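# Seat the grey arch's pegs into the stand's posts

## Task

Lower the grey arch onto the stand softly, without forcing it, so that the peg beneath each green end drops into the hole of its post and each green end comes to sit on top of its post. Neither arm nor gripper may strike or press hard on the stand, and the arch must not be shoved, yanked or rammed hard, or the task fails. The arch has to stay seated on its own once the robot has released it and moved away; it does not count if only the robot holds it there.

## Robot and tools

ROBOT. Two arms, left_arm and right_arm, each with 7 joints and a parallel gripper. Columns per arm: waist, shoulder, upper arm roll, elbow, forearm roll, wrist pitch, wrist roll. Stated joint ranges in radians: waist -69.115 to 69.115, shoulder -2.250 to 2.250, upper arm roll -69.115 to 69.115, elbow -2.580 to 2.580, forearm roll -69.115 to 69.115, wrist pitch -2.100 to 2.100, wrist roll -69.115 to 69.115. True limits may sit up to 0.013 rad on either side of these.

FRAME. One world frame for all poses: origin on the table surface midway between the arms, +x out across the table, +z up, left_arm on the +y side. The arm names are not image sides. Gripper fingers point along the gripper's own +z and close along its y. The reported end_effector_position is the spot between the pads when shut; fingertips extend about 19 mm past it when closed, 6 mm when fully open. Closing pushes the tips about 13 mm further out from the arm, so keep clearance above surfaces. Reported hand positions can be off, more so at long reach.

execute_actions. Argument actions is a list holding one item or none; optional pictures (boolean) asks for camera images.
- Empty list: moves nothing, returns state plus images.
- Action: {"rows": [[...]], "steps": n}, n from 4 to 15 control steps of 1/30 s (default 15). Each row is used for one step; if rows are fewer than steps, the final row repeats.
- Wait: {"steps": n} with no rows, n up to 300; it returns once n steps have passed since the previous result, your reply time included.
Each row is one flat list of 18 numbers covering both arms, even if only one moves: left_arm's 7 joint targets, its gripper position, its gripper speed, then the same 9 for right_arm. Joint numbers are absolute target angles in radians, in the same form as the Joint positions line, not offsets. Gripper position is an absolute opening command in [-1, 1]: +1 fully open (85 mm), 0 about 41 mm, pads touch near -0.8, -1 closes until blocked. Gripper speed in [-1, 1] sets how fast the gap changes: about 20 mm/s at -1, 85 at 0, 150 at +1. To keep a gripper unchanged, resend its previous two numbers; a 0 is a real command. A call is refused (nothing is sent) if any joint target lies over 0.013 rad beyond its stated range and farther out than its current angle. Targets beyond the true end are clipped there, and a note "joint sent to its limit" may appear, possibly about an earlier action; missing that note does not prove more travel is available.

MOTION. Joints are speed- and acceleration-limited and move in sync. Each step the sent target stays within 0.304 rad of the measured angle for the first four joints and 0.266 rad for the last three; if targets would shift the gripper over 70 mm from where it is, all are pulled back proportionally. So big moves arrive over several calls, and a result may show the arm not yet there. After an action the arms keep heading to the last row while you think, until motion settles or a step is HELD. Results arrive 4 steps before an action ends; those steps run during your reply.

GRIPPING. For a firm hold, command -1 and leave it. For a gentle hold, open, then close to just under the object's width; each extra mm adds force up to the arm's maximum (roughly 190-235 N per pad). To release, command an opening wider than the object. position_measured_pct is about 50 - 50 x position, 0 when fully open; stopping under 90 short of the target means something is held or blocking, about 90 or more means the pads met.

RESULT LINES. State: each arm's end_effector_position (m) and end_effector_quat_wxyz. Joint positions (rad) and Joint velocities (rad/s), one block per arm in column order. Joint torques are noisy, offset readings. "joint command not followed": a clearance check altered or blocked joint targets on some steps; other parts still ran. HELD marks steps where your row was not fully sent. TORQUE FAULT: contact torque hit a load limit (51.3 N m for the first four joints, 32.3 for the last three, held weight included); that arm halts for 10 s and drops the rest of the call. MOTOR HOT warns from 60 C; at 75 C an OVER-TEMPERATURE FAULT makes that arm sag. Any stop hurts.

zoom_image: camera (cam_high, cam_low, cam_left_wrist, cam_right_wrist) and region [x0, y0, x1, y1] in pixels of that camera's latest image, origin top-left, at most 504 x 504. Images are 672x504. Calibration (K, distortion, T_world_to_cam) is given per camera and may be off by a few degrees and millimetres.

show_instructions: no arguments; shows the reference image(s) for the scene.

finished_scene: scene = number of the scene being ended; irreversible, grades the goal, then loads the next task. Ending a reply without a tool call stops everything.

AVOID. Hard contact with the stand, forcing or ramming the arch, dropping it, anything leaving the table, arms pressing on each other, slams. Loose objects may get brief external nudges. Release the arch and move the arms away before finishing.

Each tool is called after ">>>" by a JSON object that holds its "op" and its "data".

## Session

>>> {"op": "show_instructions", "data": {}}

>>> {"op": "execute_actions", "data": {"actions": []}}

Reference images for this scene: Buzz-wire game page 1.

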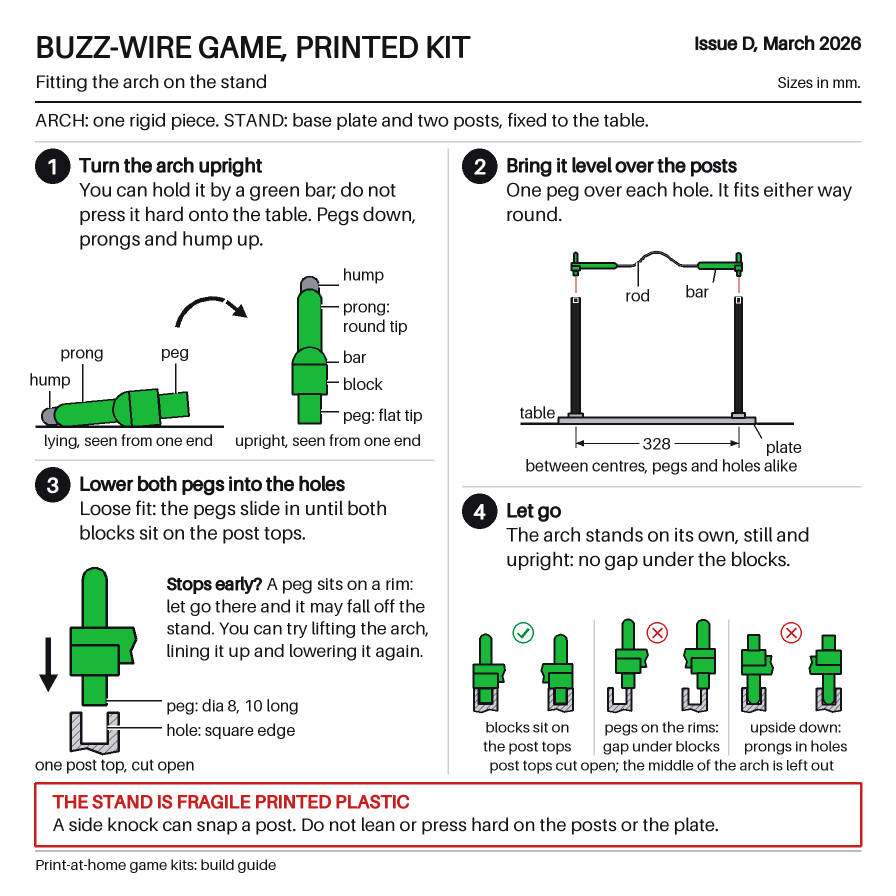

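Scene clock: 0.00 s of 4600.00 s.
left_arm: end_effector_position=(+0.5654, +0.7465, +0.3719) position_measured_pct=0.0 end_effector_quat_wxyz=(-0.145, +0.986, -0.050, +0.060) | right_arm: end_effector_position=(+0.4644, +0.2523, +0.1993) position_measured_pct=0.0 end_effector_quat_wxyz=(-0.086, +0.935, -0.331, +0.093)
Joint positions: left_arm=[-0.496  0.894 -0.475  0.298  0.294  1.678  3.796] | right_arm=[-0.955  0.831 -0.305  0.978  0.401  1.168  2.897]
Joint velocities: left_arm=[-0.     0.001 -0.001 -0.001  0.002 -0.     0.003] | right_arm=[ 0.    -0.     0.    -0.    -0.    -0.     0.001]
Joint torques (N m, as the joint torque sensors report them, + toward a larger angle): no reading
Motor temperatures (°C, as the motors report them): left_arm=[26 30 30 30 37 40 45] | right_arm=[29 29 27 36 35 31 40]
camera_calibration (this result's frames):
cam_left_wrist: T_world_to_cam=[[-0.108574, -0.929682, -0.351998, 0.899376], [-0.971864, 0.173724, -0.159061, 0.546567], [0.209026, 0.324824, -0.922387, 0.124152], [0, 0, 0, 1]] pos_world=[0.602887, 0.700854, 0.518032]
cam_right_wrist: T_world_to_cam=[[-0.625329, -0.765258, -0.15279, 0.50651], [-0.754644, 0.642867, -0.131282, 0.278161], [0.198688, 0.0332079, -0.9795, 0.236203], [0, 0, 0, 1]] pos_world=[0.479717, 0.200946, 0.345268]

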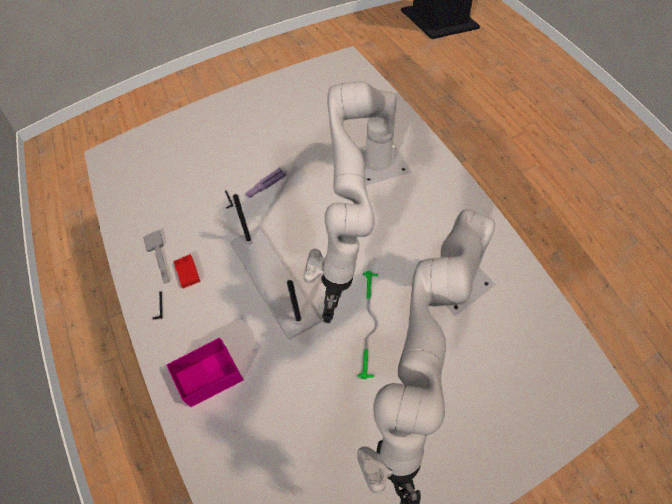

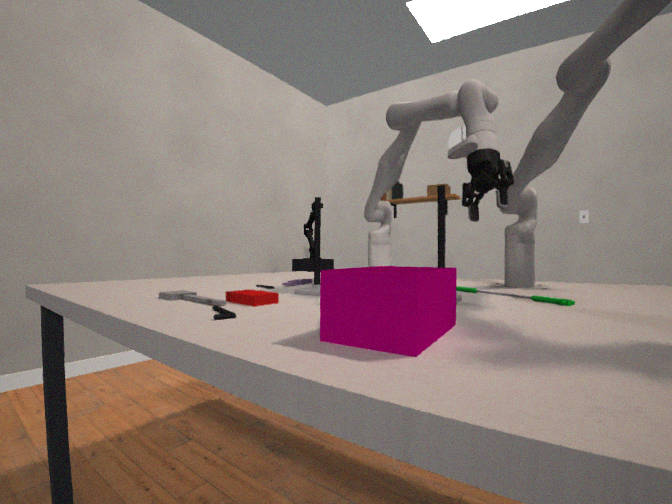

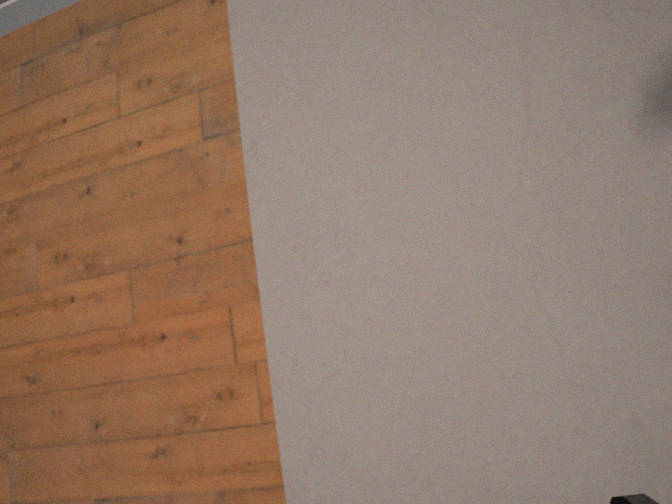

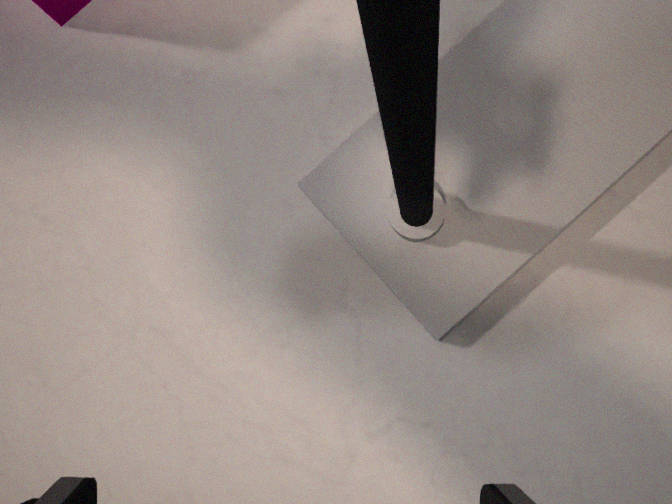

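>>> {"op": "execute_actions", "data": {"actions": [{"rows":[[-0.4,0.2,0,1.9,0,1.04,2.936,0,0,-0.955,0.25,-0.305,0.978,0.401,1.168,3.5,1,0]]}]}}

>>> {"op": "execute_actions", "data": {"actions": [{"steps":22}]}}

>>> {"op": "execute_actions", "data": {"actions": [{"rows":[[-0.4,0.2,0,1.9,0,1.04,2.936,0,0,0.369,0.4,0,1.172,-0.6,1.6,5.45,1,0]]}]}}

>>> {"op": "execute_actions", "data": {"actions": [{"steps":35}]}}

>>> {"op": "execute_actions", "data": {"actions": [{"rows":[[0.4805,0.3105,0,2.324,0,0.507,2.936,0,0,0.369,0.6,0,1.172,-1.194,2.016,5.45,1,0]]}]}}

>>> {"op": "execute_actions", "data": {"actions": [{"steps":35}], "pictures": true}}

Scene clock: 0.97 s of 4600.00 s.
left_arm: end_effector_position=(+0.5908, +0.6935, +0.4622) position_measured_pct=25.0 end_effector_quat_wxyz=(-0.204, +0.951, -0.192, +0.131) | right_arm: end_effector_position=(+0.4665, +0.2547, +0.3352) position_measured_pct=0.0 end_effector_quat_wxyz=(-0.163, +0.943, -0.250, +0.146)
Joint positions: left_arm=[-0.439  0.654 -0.243  0.535  0.12   1.473  3.591] | right_arm=[-0.955  0.632 -0.305  0.979  0.401  1.168  3.068]
Joint velocities: left_arm=[ 0.128 -0.881  0.846  0.883 -0.423 -0.773 -0.769] | right_arm=[-0.002 -0.7   -0.    -0.003  0.     0.001  0.612]
Joint torques (N m, as the joint torque sensors report them, + toward a larger angle): left_arm=[  0.72 -23.51  -1.02  -9.54  -0.01  -0.34   0.05] | right_arm=[ -0.16 -22.85  -0.94  -9.78   0.75  -1.01  -0.1 ]
Motor temperatures (°C, as the motors report them): left_arm=[26 30 30 30 37 40 45] | right_arm=[29 29 27 36 35 31 40]
Steps of this call (steps 1 to 18: nothing new was sent; steps 19 to 29: the first 11 steps of this action). Readings (joint positions | what the end effector reports):
19: left_arm=[-0.495 0.893 -0.474 0.299 0.293 1.677 3.795] | right_arm=[-0.955 0.829 -0.305 0.978 0.401 1.168 2.898] | left_arm position_measured_pct=0.0 | right_arm position_measured_pct=0.0
20: left_arm=[-0.493 0.887 -0.470 0.306 0.288 1.673 3.791] | right_arm=[-0.955 0.824 -0.304 0.979 0.401 1.168 2.902] | left_arm position_measured_pct=0.4 | right_arm position_measured_pct=0.0
22: left_arm=[-0.484 0.858 -0.444 0.335 0.265 1.649 3.768] | right_arm=[-0.955 0.796 -0.304 0.981 0.401 1.168 2.925] | left_arm position_measured_pct=4.8 | right_arm position_measured_pct=0.0
26: left_arm=[-0.454 0.744 -0.332 0.446 0.173 1.551 3.670] | right_arm=[-0.955 0.702 -0.304 0.979 0.401 1.168 3.007] | left_arm position_measured_pct=15.9 | right_arm position_measured_pct=0.0
29: the state above

Scene clock: 1.70 s of 4600.00 s.
left_arm: end_effector_position=(+0.5395, +0.5516, +0.4445) position_measured_pct=49.6 end_effector_quat_wxyz=(-0.249, +0.803, -0.528, +0.117) | right_arm: end_effector_position=(+0.4203, +0.2053, +0.5868) position_measured_pct=0.0 end_effector_quat_wxyz=(-0.268, +0.916, -0.050, +0.294)
Joint positions: left_arm=[-0.401  0.219 -0.006  1.31   0.003  1.056  2.997] | right_arm=[-0.955  0.252 -0.305  0.977  0.401  1.168  3.5  ]
Joint velocities: left_arm=[ 0.003 -0.061  0.02   0.892 -0.01  -0.057 -0.216] | right_arm=[ 0.001 -0.013  0.002  0.01  -0.     0.002 -0.   ]
Joint torques (N m, as the joint torque sensors report them, + toward a larger angle): left_arm=[ -0.11 -16.25   0.14 -10.91   0.11  -0.88   0.12] | right_arm=[ -0.32 -15.23  -0.3  -10.06   1.11  -2.32   0.22]
Motor temperatures (°C, as the motors report them): left_arm=[26 30 30 30 37 40 45] | right_arm=[29 29 27 36 35 31 40]
Kept back: nothing.
Steps of this call (steps 1 to 4: the last 4 steps of your previous action; steps 5 to 22: the robot went on to your last target). Readings (joint positions | what the end effector reports):
1: left_arm=[-0.435 0.625 -0.216 0.565 0.106 1.447 3.565] | right_arm=[-0.955 0.609 -0.305 0.979 0.401 1.168 3.089] | left_arm position_measured_pct=27.8 | right_arm position_measured_pct=0.0
2: left_arm=[-0.431 0.594 -0.191 0.595 0.094 1.420 3.539] | right_arm=[-0.955 0.585 -0.305 0.979 0.401 1.168 3.109] | left_arm position_measured_pct=31.0 | right_arm position_measured_pct=0.0
4: left_arm=[-0.424 0.533 -0.148 0.657 0.074 1.366 3.485] | right_arm=[-0.955 0.538 -0.305 0.978 0.401 1.168 3.150] | left_arm position_measured_pct=36.9 | right_arm position_measured_pct=0.0
8: left_arm=[-0.414 0.404 -0.086 0.789 0.043 1.250 3.369] | right_arm=[-0.955 0.445 -0.305 0.978 0.401 1.168 3.241] | left_arm position_measured_pct=47.6 | right_arm position_measured_pct=0.0
22: the state above

Scene clock: 2.07 s of 4600.00 s.
left_arm: end_effector_position=(+0.4560, +0.4985, +0.3148) position_measured_pct=49.6 end_effector_quat_wxyz=(-0.120, +0.815, -0.565, +0.054) | right_arm: end_effector_position=(+0.4867, +0.0874, +0.4776) position_measured_pct=0.0 end_effector_quat_wxyz=(-0.130, +0.959, -0.117, +0.221)
Joint positions: left_arm=[-0.4    0.206 -0.002  1.626  0.001  1.044  2.953] | right_arm=[-0.797  0.314 -0.181  1.058  0.268  1.298  3.632]
Joint velocities: left_arm=[ 0.001 -0.018  0.007  0.845 -0.005 -0.015 -0.058] | right_arm=[ 0.577  0.183  0.373  0.236 -0.496  0.496  0.497]
Joint torques (N m, as the joint torque sensors report them, + toward a larger angle): left_arm=[ -0.17 -14.65   0.    -9.78  -0.25  -0.07   0.05] | right_arm=[  0.24 -17.54  -0.06 -10.     0.74  -1.29   0.42]
Motor temperatures (°C, as the motors report them): left_arm=[26 30 30 30 37 40 45] | right_arm=[29 29 27 36 35 31 40]
Steps of this call (steps 1 to 11: the first 11 steps of this action). Readings (joint positions | what the end effector reports):
1: left_arm=[-0.401 0.217 -0.005 1.339 0.003 1.054 2.990] | right_arm=[-0.954 0.252 -0.305 0.978 0.400 1.169 3.501] | left_arm position_measured_pct=49.6 | right_arm position_measured_pct=0.0
2: left_arm=[-0.401 0.215 -0.005 1.369 0.003 1.052 2.984] | right_arm=[-0.947 0.254 -0.302 0.981 0.395 1.172 3.505] | left_arm position_measured_pct=49.6 | right_arm position_measured_pct=0.0
4: left_arm=[-0.401 0.212 -0.004 1.427 0.002 1.050 2.974] | right_arm=[-0.919 0.266 -0.279 0.996 0.372 1.194 3.527] | left_arm position_measured_pct=49.6 | right_arm position_measured_pct=0.0
8: left_arm=[-0.400 0.208 -0.002 1.541 0.001 1.046 2.960] | right_arm=[-0.852 0.295 -0.220 1.033 0.315 1.251 3.585] | left_arm position_measured_pct=49.6 | right_arm position_measured_pct=0.0
11: the state above

Scene clock: 3.23 s of 4600.00 s.
left_arm: end_effector_position=(+0.3573, +0.4380, +0.2272) position_measured_pct=49.6 end_effector_quat_wxyz=(-0.001, +0.816, -0.578, +0.000) | right_arm: end_effector_position=(+0.5050, -0.3295, +0.4111) position_measured_pct=0.0 end_effector_quat_wxyz=(-0.281, +0.936, -0.208, +0.046)
Joint positions: left_arm=[-0.4    0.2    0.     1.9    0.     1.04   2.936] | right_arm=[ 0.304  0.4    0.001  1.171 -0.577  1.599  4.701]
Joint velocities: left_arm=[-0.     0.002 -0.001 -0.     0.001 -0.    -0.001] | right_arm=[ 0.415 -0.001 -0.003  0.004 -0.162  0.011  1.215]
Joint torques (N m, as the joint torque sensors report them, + toward a larger angle): left_arm=[  0.01 -12.38   0.07  -7.8   -0.02   0.59  -0.07] | right_arm=[ -2.08 -16.96  -1.57  -8.56  -1.41   0.15   0.18]
Motor temperatures (°C, as the motors report them): left_arm=[26 30 30 30 37 40 45] | right_arm=[29 29 27 36 35 31 40]
Kept back: nothing.
Steps of this call (steps 1 to 4: the last 4 steps of your previous action; steps 5 to 35: the robot went on to your last target). Readings (joint positions | what the end effector reports):
1: left_arm=[-0.400 0.206 -0.001 1.655 0.001 1.044 2.951] | right_arm=[-0.778 0.320 -0.169 1.066 0.251 1.315 3.649] | left_arm position_measured_pct=49.6 | right_arm position_measured_pct=0.0
2: left_arm=[-0.400 0.205 -0.001 1.683 0.001 1.043 2.949] | right_arm=[-0.757 0.326 -0.157 1.073 0.234 1.333 3.666] | left_arm position_measured_pct=49.6 | right_arm position_measured_pct=0.0
4: left_arm=[-0.400 0.204 -0.001 1.739 0.001 1.042 2.946] | right_arm=[-0.715 0.337 -0.134 1.087 0.197 1.369 3.703] | left_arm position_measured_pct=49.6 | right_arm position_measured_pct=0.0
8: left_arm=[-0.400 0.202 -0.000 1.848 0.000 1.041 2.939] | right_arm=[-0.617 0.357 -0.094 1.113 0.113 1.439 3.787] | left_arm position_measured_pct=49.6 | right_arm position_measured_pct=0.0
35: the state above

Scene clock: 3.60 s of 4600.00 s.
left_arm: end_effector_position=(+0.3347, +0.3445, +0.1539) position_measured_pct=49.6 end_effector_quat_wxyz=(+0.036, +0.744, -0.667, -0.021) | right_arm: end_effector_position=(+0.4758, -0.2743, +0.4248) position_measured_pct=0.0 end_effector_quat_wxyz=(-0.481, +0.877, -0.003, -0.002)
Joint positions: left_arm=[-0.168  0.263 -0.001  2.114 -0.     0.847  2.936] | right_arm=[ 0.362  0.556  0.     1.173 -0.896  1.884  5.119]
Joint velocities: left_arm=[ 0.939  0.171 -0.005  0.763 -0.001 -0.798  0.   ] | right_arm=[ 0.044  0.278 -0.004 -0.001 -1.216  0.91   1.215]
Joint torques (N m, as the joint torque sensors report them, + toward a larger angle): left_arm=[  0.73 -12.6    0.22  -6.79  -0.09   1.03  -0.1 ] | right_arm=[ -0.01 -20.69  -0.87  -8.78  -2.05   0.78  -0.07]
Motor temperatures (°C, as the motors report them): left_arm=[26 30 30 30 37 40 45] | right_arm=[29 29 27 36 35 31 40]
Steps of this call (steps 1 to 11: the first 11 steps of this action). Readings (joint positions | what the end effector reports):
1: left_arm=[-0.398 0.200 -0.000 1.901 -0.000 1.039 2.936] | right_arm=[0.316 0.400 0.001 1.171 -0.582 1.599 4.742] | left_arm position_measured_pct=49.6 | right_arm position_measured_pct=0.0
2: left_arm=[-0.391 0.203 -0.001 1.906 -0.001 1.034 2.936] | right_arm=[0.326 0.404 0.001 1.171 -0.591 1.604 4.781] | left_arm position_measured_pct=49.6 | right_arm position_measured_pct=0.0
4: left_arm=[-0.360 0.213 -0.002 1.933 -0.001 1.011 2.936] | right_arm=[0.340 0.429 0.001 1.170 -0.630 1.633 4.850] | left_arm position_measured_pct=49.6 | right_arm position_measured_pct=0.0
8: left_arm=[-0.255 0.245 -0.001 2.034 -0.000 0.922 2.936] | right_arm=[0.356 0.517 0.001 1.172 -0.775 1.772 4.998] | left_arm position_measured_pct=49.6 | right_arm position_measured_pct=0.0
11: the state above

Scene clock: 4.77 s of 4600.00 s.
left_arm: end_effector_position=(+0.2978, +0.1589, +0.0994) position_measured_pct=49.6 end_effector_quat_wxyz=(+0.000, -0.492, +0.870, -0.000) | right_arm: end_effector_position=(+0.4768, -0.2439, +0.4944) position_measured_pct=0.0 end_effector_quat_wxyz=(-0.607, +0.770, +0.162, +0.109)
Joint positions: left_arm=[0.48  0.31  0.    2.324 0.    0.507 2.936] | right_arm=[ 0.369  0.6    0.     1.172 -1.194  2.016  5.45 ]
Joint velocities: left_arm=[ 0.001  0.001 -0.002 -0.002  0.    -0.    -0.001] | right_arm=[ 0.001  0.    -0.    -0.     0.    -0.001  0.001]
Joint torques (N m, as the joint torque sensors report them, + toward a larger angle): left_arm=[  0.07 -11.11   0.01  -4.34  -0.14   0.65  -0.08] | right_arm=[  0.   -19.03  -1.2   -7.18  -2.2    1.18   0.04]
Motor temperatures (°C, as the motors report them): left_arm=[26 30 30 30 37 40 45] | right_arm=[29 29 27 36 35 31 40]
Kept back: nothing.
Steps of this call (steps 1 to 4: the last 4 steps of your previous action; steps 5 to 35: the robot went on to your last target). Readings (joint positions | what the end effector reports):
1: left_arm=[-0.136 0.269 -0.001 2.139 -0.000 0.820 2.936] | right_arm=[0.363 0.565 -0.000 1.173 -0.937 1.912 5.160] | left_arm position_measured_pct=49.6 | right_arm position_measured_pct=0.0
2: left_arm=[-0.102 0.274 -0.001 2.162 -0.000 0.790 2.936] | right_arm=[0.364 0.571 -0.000 1.173 -0.978 1.934 5.200] | left_arm position_measured_pct=49.6 | right_arm position_measured_pct=0.0
4: left_arm=[-0.029 0.284 -0.001 2.204 -0.000 0.728 2.936] | right_arm=[0.366 0.582 -0.000 1.173 -1.054 1.966 5.282] | left_arm position_measured_pct=49.6 | right_arm position_measured_pct=0.0
8: left_arm=[0.129 0.297 -0.000 2.264 -0.000 0.618 2.936] | right_arm=[0.368 0.596 -0.000 1.172 -1.176 2.009 5.427] | left_arm position_measured_pct=49.6 | right_arm position_measured_pct=0.0
35: the state above
camera_calibration (this result's frames):
cam_left_wrist: T_world_to_cam=[[-0.837235, 0.543601, -0.0594562, 0.181949], [0.546738, 0.834245, -0.0715026, -0.220731], [0.0107321, -0.0923715, -0.995667, 0.252235], [0, 0, 0, 1]] pos_world=[0.270309, 0.108535, 0.246177]
cam_right_wrist: T_world_to_cam=[[0.373064, -0.281511, -0.884067, 0.183128], [-0.927715, -0.0998927, -0.359675, 0.659511], [0.0129407, 0.954344, -0.298429, 0.515751], [0, 0, 0, 1]] pos_world=[0.536846, -0.374771, 0.553022]

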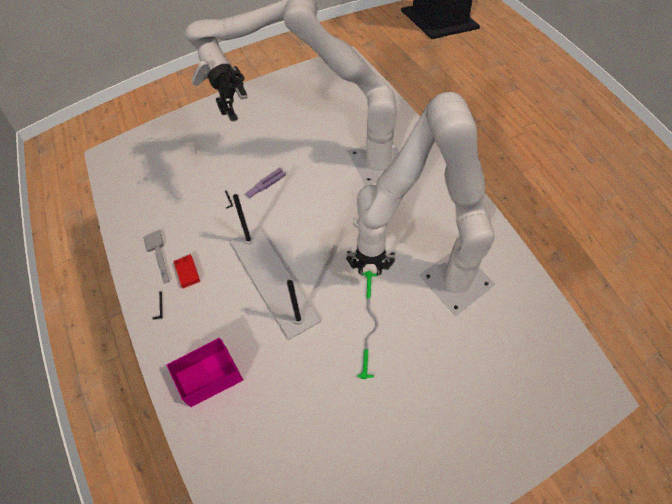

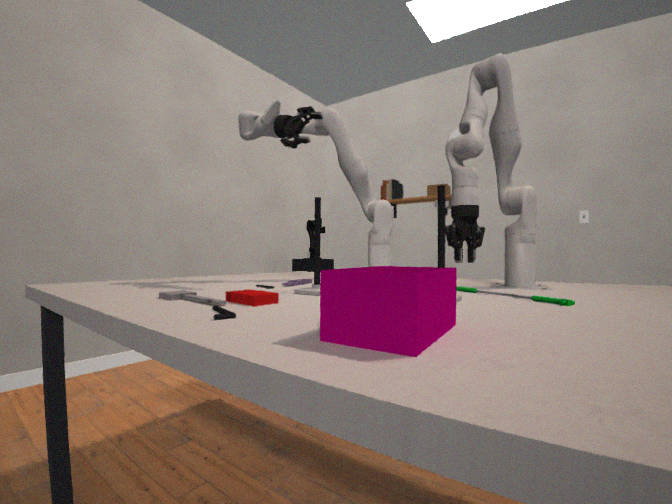

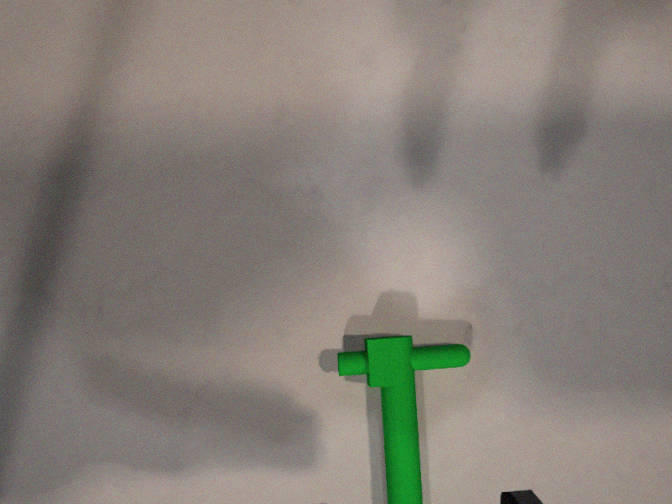

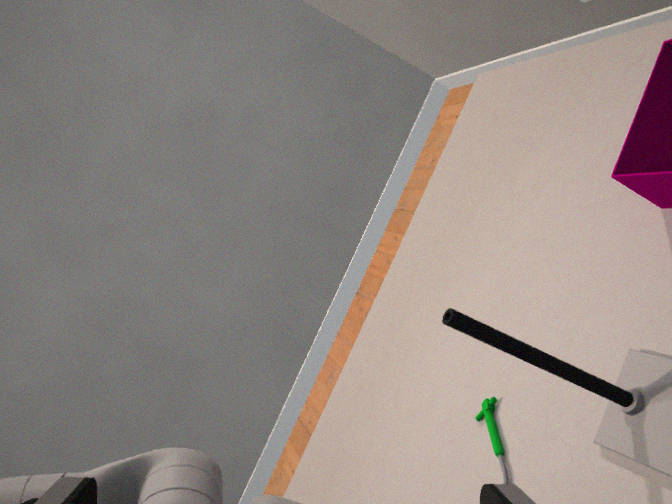

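>>> {"op": "execute_actions", "data": {"actions": []}}

Scene clock: 5.30 s of 4600.00 s.
left_arm: end_effector_position=(+0.2978, +0.1589, +0.0994) position_measured_pct=49.6 end_effector_quat_wxyz=(+0.000, -0.492, +0.870, -0.000) | right_arm: end_effector_position=(+0.4768, -0.2439, +0.4944) position_measured_pct=0.0 end_effector_quat_wxyz=(-0.607, +0.770, +0.162, +0.109)
Joint positions: left_arm=[0.48  0.311 0.    2.324 0.    0.507 2.936] | right_arm=[ 0.369  0.6    0.     1.172 -1.194  2.016  5.45 ]
Joint velocities: left_arm=[-0.     0.001  0.     0.001  0.001  0.     0.   ] | right_arm=[ 0.001  0.    -0.    -0.    -0.001 -0.001 -0.   ]
Joint torques (N m, as the joint torque sensors report them, + toward a larger angle): left_arm=[  0.14 -11.03   0.02  -4.44  -0.1    0.58  -0.04] | right_arm=[ -0.28 -18.95  -1.1   -7.34  -2.16   1.03   0.17]
Motor temperatures (°C, as the motors report them): left_arm=[26 30 30 30 37 40 45] | right_arm=[29 29 27 36 35 31 40]
Kept back: nothing.
Steps of this call (steps 1 to 15: the robot went on to your last target; step 16: nothing new was sent). Readings (joint positions | what the end effector reports):
1: left_arm=[0.480 0.310 0.000 2.324 0.000 0.507 2.936] | right_arm=[0.369 0.600 0.000 1.172 -1.194 2.016 5.450] | left_arm position_measured_pct=49.6 | right_arm position_measured_pct=0.0
2: left_arm=[0.480 0.310 0.000 2.324 0.000 0.507 2.936] | right_arm=[0.369 0.600 0.000 1.172 -1.194 2.016 5.450] | left_arm position_measured_pct=49.6 | right_arm position_measured_pct=0.0
4: left_arm=[0.480 0.310 0.000 2.324 0.000 0.507 2.936] | right_arm=[0.369 0.600 0.000 1.172 -1.194 2.016 5.450] | left_arm position_measured_pct=49.6 | right_arm position_measured_pct=0.0
8: left_arm=[0.480 0.310 0.000 2.324 0.000 0.507 2.936] | right_arm=[0.369 0.600 0.000 1.172 -1.194 2.016 5.450] | left_arm position_measured_pct=49.6 | right_arm position_measured_pct=0.0
16: the state above
All arms were judged still, so your last target was given up. Only a new action makes them travel on or press farther. Fingers that are still opening or closing keep moving.
camera_calibration (this result's frames):
cam_left_wrist: T_world_to_cam=[[-0.837134, 0.543757, -0.059452, 0.181902], [0.546893, 0.834144, -0.0715007, -0.22071], [0.0107125, -0.0923696, -0.995667, 0.252235], [0, 0, 0, 1]] pos_world=[0.270279, 0.108493, 0.246176]
cam_right_wrist: T_world_to_cam=[[0.373064, -0.281511, -0.884067, 0.183128], [-0.927716, -0.0998925, -0.359674, 0.659511], [0.0129405, 0.954344, -0.298429, 0.515751], [0, 0, 0, 1]] pos_world=[0.536846, -0.374771, 0.553021]

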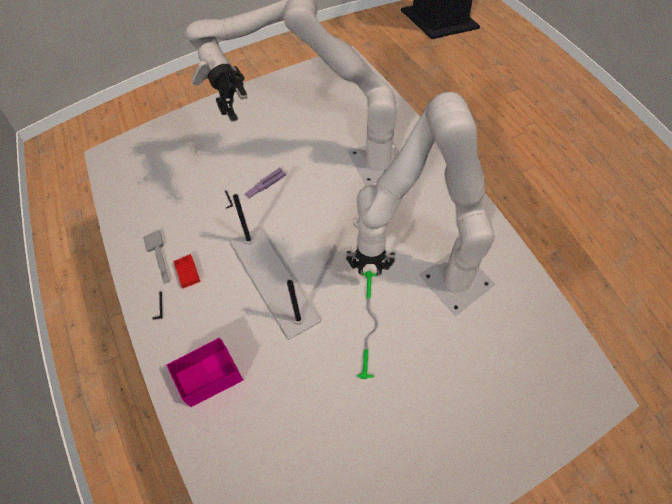

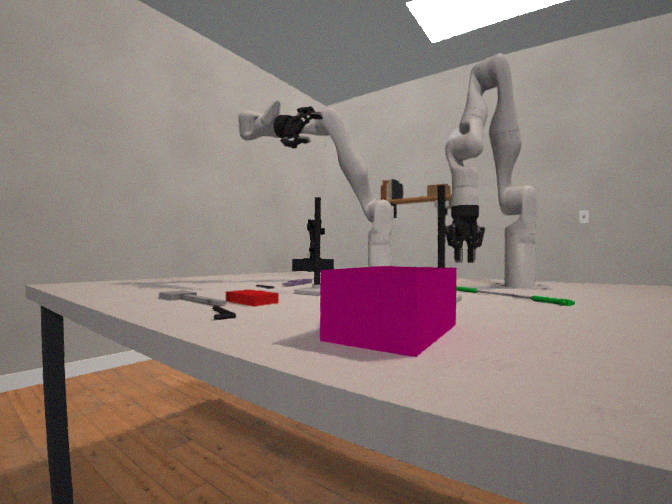

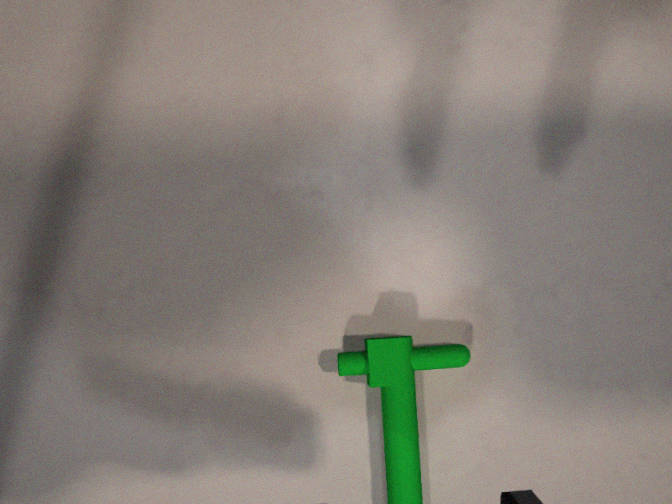

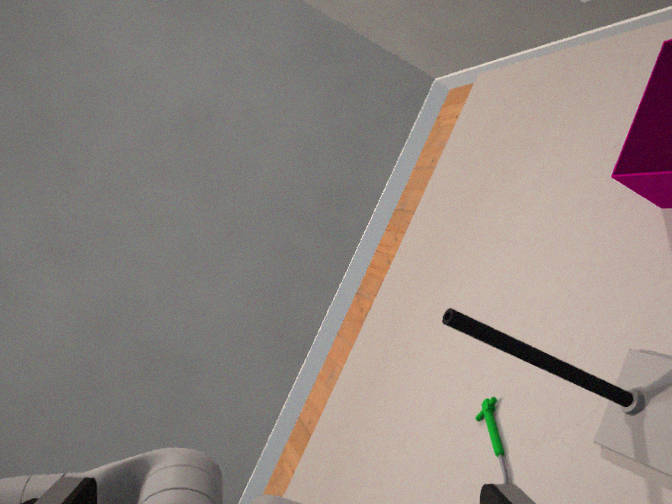

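>>> {"op": "execute_actions", "data": {"actions": [{"rows":[[0.4503,0.4616,0,2.3853,0,0.2947,2.923,0,0,0.369,0.6,0,1.172,-1.194,2.016,5.45,1,0]]}]}}

>>> {"op": "execute_actions", "data": {"actions": [{"rows":[[0.4503,0.5563,0,2.4046,0,0.1807,2.923,0,0,0.369,0.6,0,1.172,-1.194,2.016,5.45,1,0]]}]}}

>>> {"op": "execute_actions", "data": {"actions": [{"steps":15}], "pictures": true}}

Scene clock: 5.93 s of 4600.00 s.
left_arm: end_effector_position=(+0.3003, +0.1666, +0.0515) position_measured_pct=49.6 end_effector_quat_wxyz=(+0.002, -0.499, +0.866, -0.002) | right_arm: end_effector_position=(+0.4768, -0.2439, +0.4944) position_measured_pct=0.0 end_effector_quat_wxyz=(-0.607, +0.770, +0.162, +0.109)
Joint positions: left_arm=[ 0.452  0.455 -0.     2.384 -0.     0.297  2.923] | right_arm=[ 0.369  0.6    0.     1.172 -1.194  2.016  5.45 ]
Joint velocities: left_arm=[-0.006  0.021  0.004  0.016  0.001 -0.061 -0.003] | right_arm=[-0.001 -0.     0.    -0.     0.     0.002 -0.   ]
Joint torques (N m, as the joint torque sensors report them, + toward a larger angle): left_arm=[  0.25 -13.87   0.44  -2.7   -0.06   0.68  -0.07] | right_arm=[  0.   -19.21  -1.18  -7.31  -2.24   1.03   0.07]
Motor temperatures (°C, as the motors report them): left_arm=[26 30 30 30 37 40 45] | right_arm=[29 29 27 36 35 31 40]
Steps of this call (steps 1 to 8: nothing new was sent; steps 9 to 19: the first 11 steps of this action). Readings (joint positions | what the end effector reports):
9: left_arm=[0.480 0.312 0.000 2.324 0.000 0.506 2.936] | right_arm=[0.369 0.600 0.000 1.172 -1.194 2.016 5.450] | left_arm position_measured_pct=49.6 | right_arm position_measured_pct=0.0
10: left_arm=[0.479 0.319 0.000 2.327 0.000 0.498 2.936] | right_arm=[0.369 0.600 0.000 1.172 -1.194 2.016 5.450] | left_arm position_measured_pct=49.6 | right_arm position_measured_pct=0.0
12: left_arm=[0.472 0.349 0.000 2.338 0.000 0.461 2.933] | right_arm=[0.369 0.600 0.000 1.172 -1.194 2.016 5.450] | left_arm position_measured_pct=49.6 | right_arm position_measured_pct=0.0
16: left_arm=[0.455 0.436 -0.000 2.374 -0.000 0.332 2.925] | right_arm=[0.369 0.600 -0.000 1.172 -1.194 2.016 5.450] | left_arm position_measured_pct=49.6 | right_arm position_measured_pct=0.0
19: the state above

Scene clock: 6.43 s of 4600.00 s.
left_arm: end_effector_position=(+0.2999, +0.1671, +0.0226) position_measured_pct=49.6 end_effector_quat_wxyz=(+0.001, -0.500, +0.866, -0.001) | right_arm: end_effector_position=(+0.4768, -0.2439, +0.4944) position_measured_pct=0.0 end_effector_quat_wxyz=(-0.607, +0.770, +0.162, +0.109)
Joint positions: left_arm=[ 0.45   0.553 -0.     2.404  0.     0.181  2.923] | right_arm=[ 0.369  0.6    0.     1.172 -1.194  2.016  5.45 ]
Joint velocities: left_arm=[-0.     0.034  0.001  0.004 -0.    -0.005 -0.001] | right_arm=[-0.     0.     0.     0.    -0.     0.001  0.001]
Joint torques (N m, as the joint torque sensors report them, + toward a larger angle): left_arm=[ -0.05 -13.12   0.32  -1.75  -0.12   0.73  -0.08] | right_arm=[ -0.17 -18.84  -1.08  -7.08  -2.19   1.14  -0.01]
Motor temperatures (°C, as the motors report them): left_arm=[26 30 30 30 37 40 45] | right_arm=[29 29 27 36 35 31 40]
Steps of this call (steps 1 to 4: the last 4 steps of your previous action; steps 5 to 15: the first 11 steps of this action). Readings (joint positions | what the end effector reports):
5: left_arm=[0.451 0.461 -0.000 2.385 -0.000 0.294 2.923] | right_arm=[0.369 0.600 0.000 1.172 -1.194 2.016 5.450] | left_arm position_measured_pct=49.6 | right_arm position_measured_pct=0.0
6: left_arm=[0.451 0.469 0.000 2.387 0.000 0.287 2.923] | right_arm=[0.369 0.600 0.000 1.172 -1.194 2.016 5.450] | left_arm position_measured_pct=49.6 | right_arm position_measured_pct=0.0
8: left_arm=[0.451 0.500 0.000 2.392 0.000 0.255 2.923] | right_arm=[0.369 0.600 0.000 1.172 -1.194 2.016 5.450] | left_arm position_measured_pct=49.6 | right_arm position_measured_pct=0.0
12: left_arm=[0.450 0.550 -0.000 2.404 -0.000 0.185 2.923] | right_arm=[0.369 0.600 0.000 1.172 -1.194 2.016 5.450] | left_arm position_measured_pct=49.6 | right_arm position_measured_pct=0.0
15: the state above

Scene clock: 6.93 s of 4600.00 s.
left_arm: end_effector_position=(+0.2988, +0.1675, +0.0216) position_measured_pct=49.6 end_effector_quat_wxyz=(+0.000, -0.500, +0.866, -0.000) | right_arm: end_effector_position=(+0.4768, -0.2439, +0.4944) position_measured_pct=0.0 end_effector_quat_wxyz=(-0.607, +0.770, +0.162, +0.109)
Joint positions: left_arm=[ 0.45   0.556  0.     2.405 -0.     0.181  2.923] | right_arm=[ 0.369  0.6    0.     1.172 -1.194  2.016  5.45 ]
Joint velocities: left_arm=[-0.    -0.     0.002  0.     0.001 -0.    -0.001] | right_arm=[-0. -0. -0.  0. -0. -0. -0.]
Joint torques (N m, as the joint torque sensors report them, + toward a larger angle): left_arm=[ -0.19 -12.85   0.38  -1.62  -0.16   0.6   -0.09] | right_arm=[ -0.17 -19.18  -0.99  -7.2   -2.31   1.04   0.32]
Motor temperatures (°C, as the motors report them): left_arm=[26 30 30 30 37 40 45] | right_arm=[29 29 27 36 35 31 40]
Kept back: nothing.
Steps of this call (steps 1 to 4: the last 4 steps of your previous action; steps 5 to 15: the robot went on to your last target). Readings (joint positions | what the end effector reports):
1: left_arm=[0.450 0.554 -0.000 2.404 0.000 0.181 2.923] | right_arm=[0.369 0.600 0.000 1.172 -1.194 2.016 5.450] | left_arm position_measured_pct=49.6 | right_arm position_measured_pct=0.0
2: left_arm=[0.450 0.554 -0.000 2.404 0.000 0.181 2.923] | right_arm=[0.369 0.600 0.000 1.172 -1.194 2.016 5.450] | left_arm position_measured_pct=49.6 | right_arm position_measured_pct=0.0
4: left_arm=[0.450 0.555 -0.000 2.405 -0.000 0.181 2.923] | right_arm=[0.369 0.600 0.000 1.172 -1.194 2.016 5.450] | left_arm position_measured_pct=49.6 | right_arm position_measured_pct=0.0
8: left_arm=[0.450 0.556 -0.000 2.405 0.000 0.181 2.923] | right_arm=[0.369 0.600 0.000 1.172 -1.194 2.016 5.450] | left_arm position_measured_pct=49.6 | right_arm position_measured_pct=0.0
15: the state above
All arms were judged still, so your last target was given up. Only a new action makes them travel on or press farther. Fingers that are still opening or closing keep moving.
camera_calibration (this result's frames):
cam_left_wrist: T_world_to_cam=[[-0.846365, 0.529282, -0.0593935, 0.178572], [0.532463, 0.843427, -0.0715149, -0.231197], [0.0122425, -0.0921525, -0.99567, 0.175109], [0, 0, 0, 1]] pos_world=[0.272097, 0.116619, 0.168423]
cam_right_wrist: T_world_to_cam=[[0.373064, -0.281511, -0.884067, 0.183128], [-0.927716, -0.0998925, -0.359674, 0.659511], [0.0129405, 0.954344, -0.298428, 0.515751], [0, 0, 0, 1]] pos_world=[0.536846, -0.374771, 0.553021]

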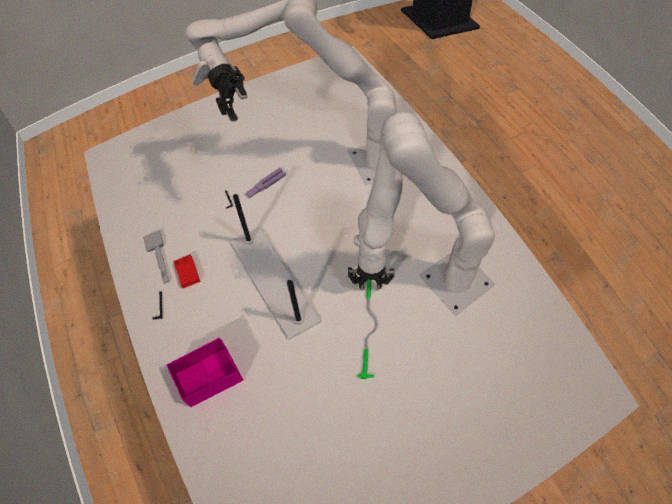

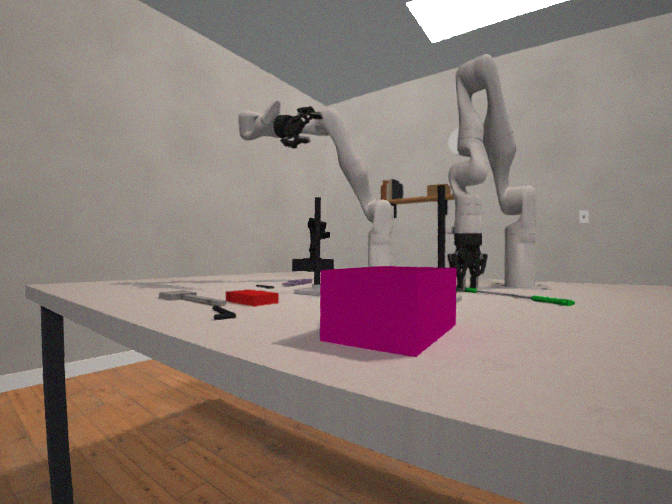

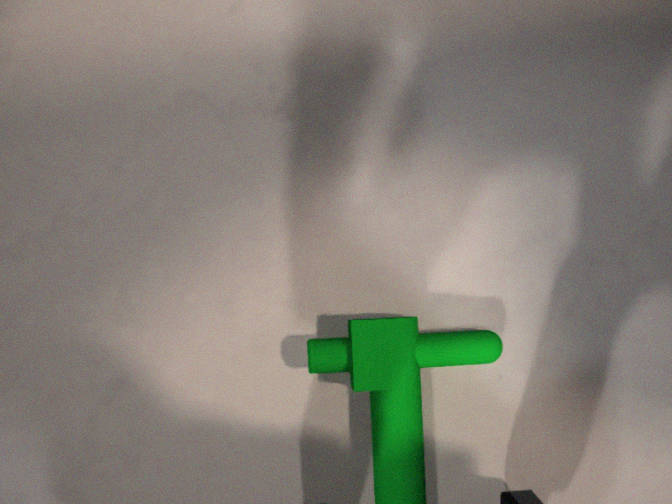

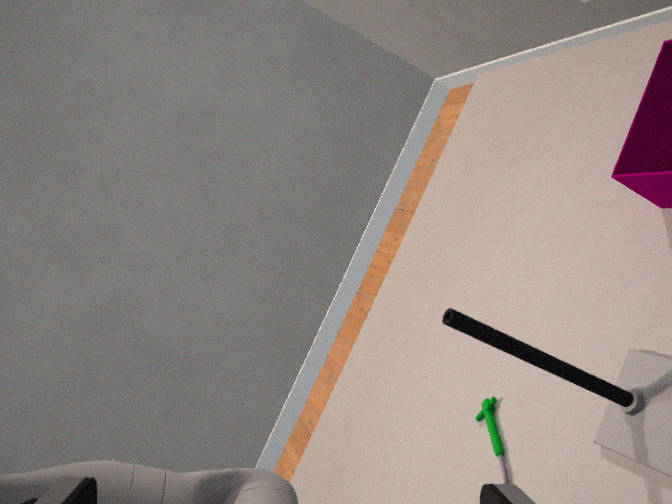

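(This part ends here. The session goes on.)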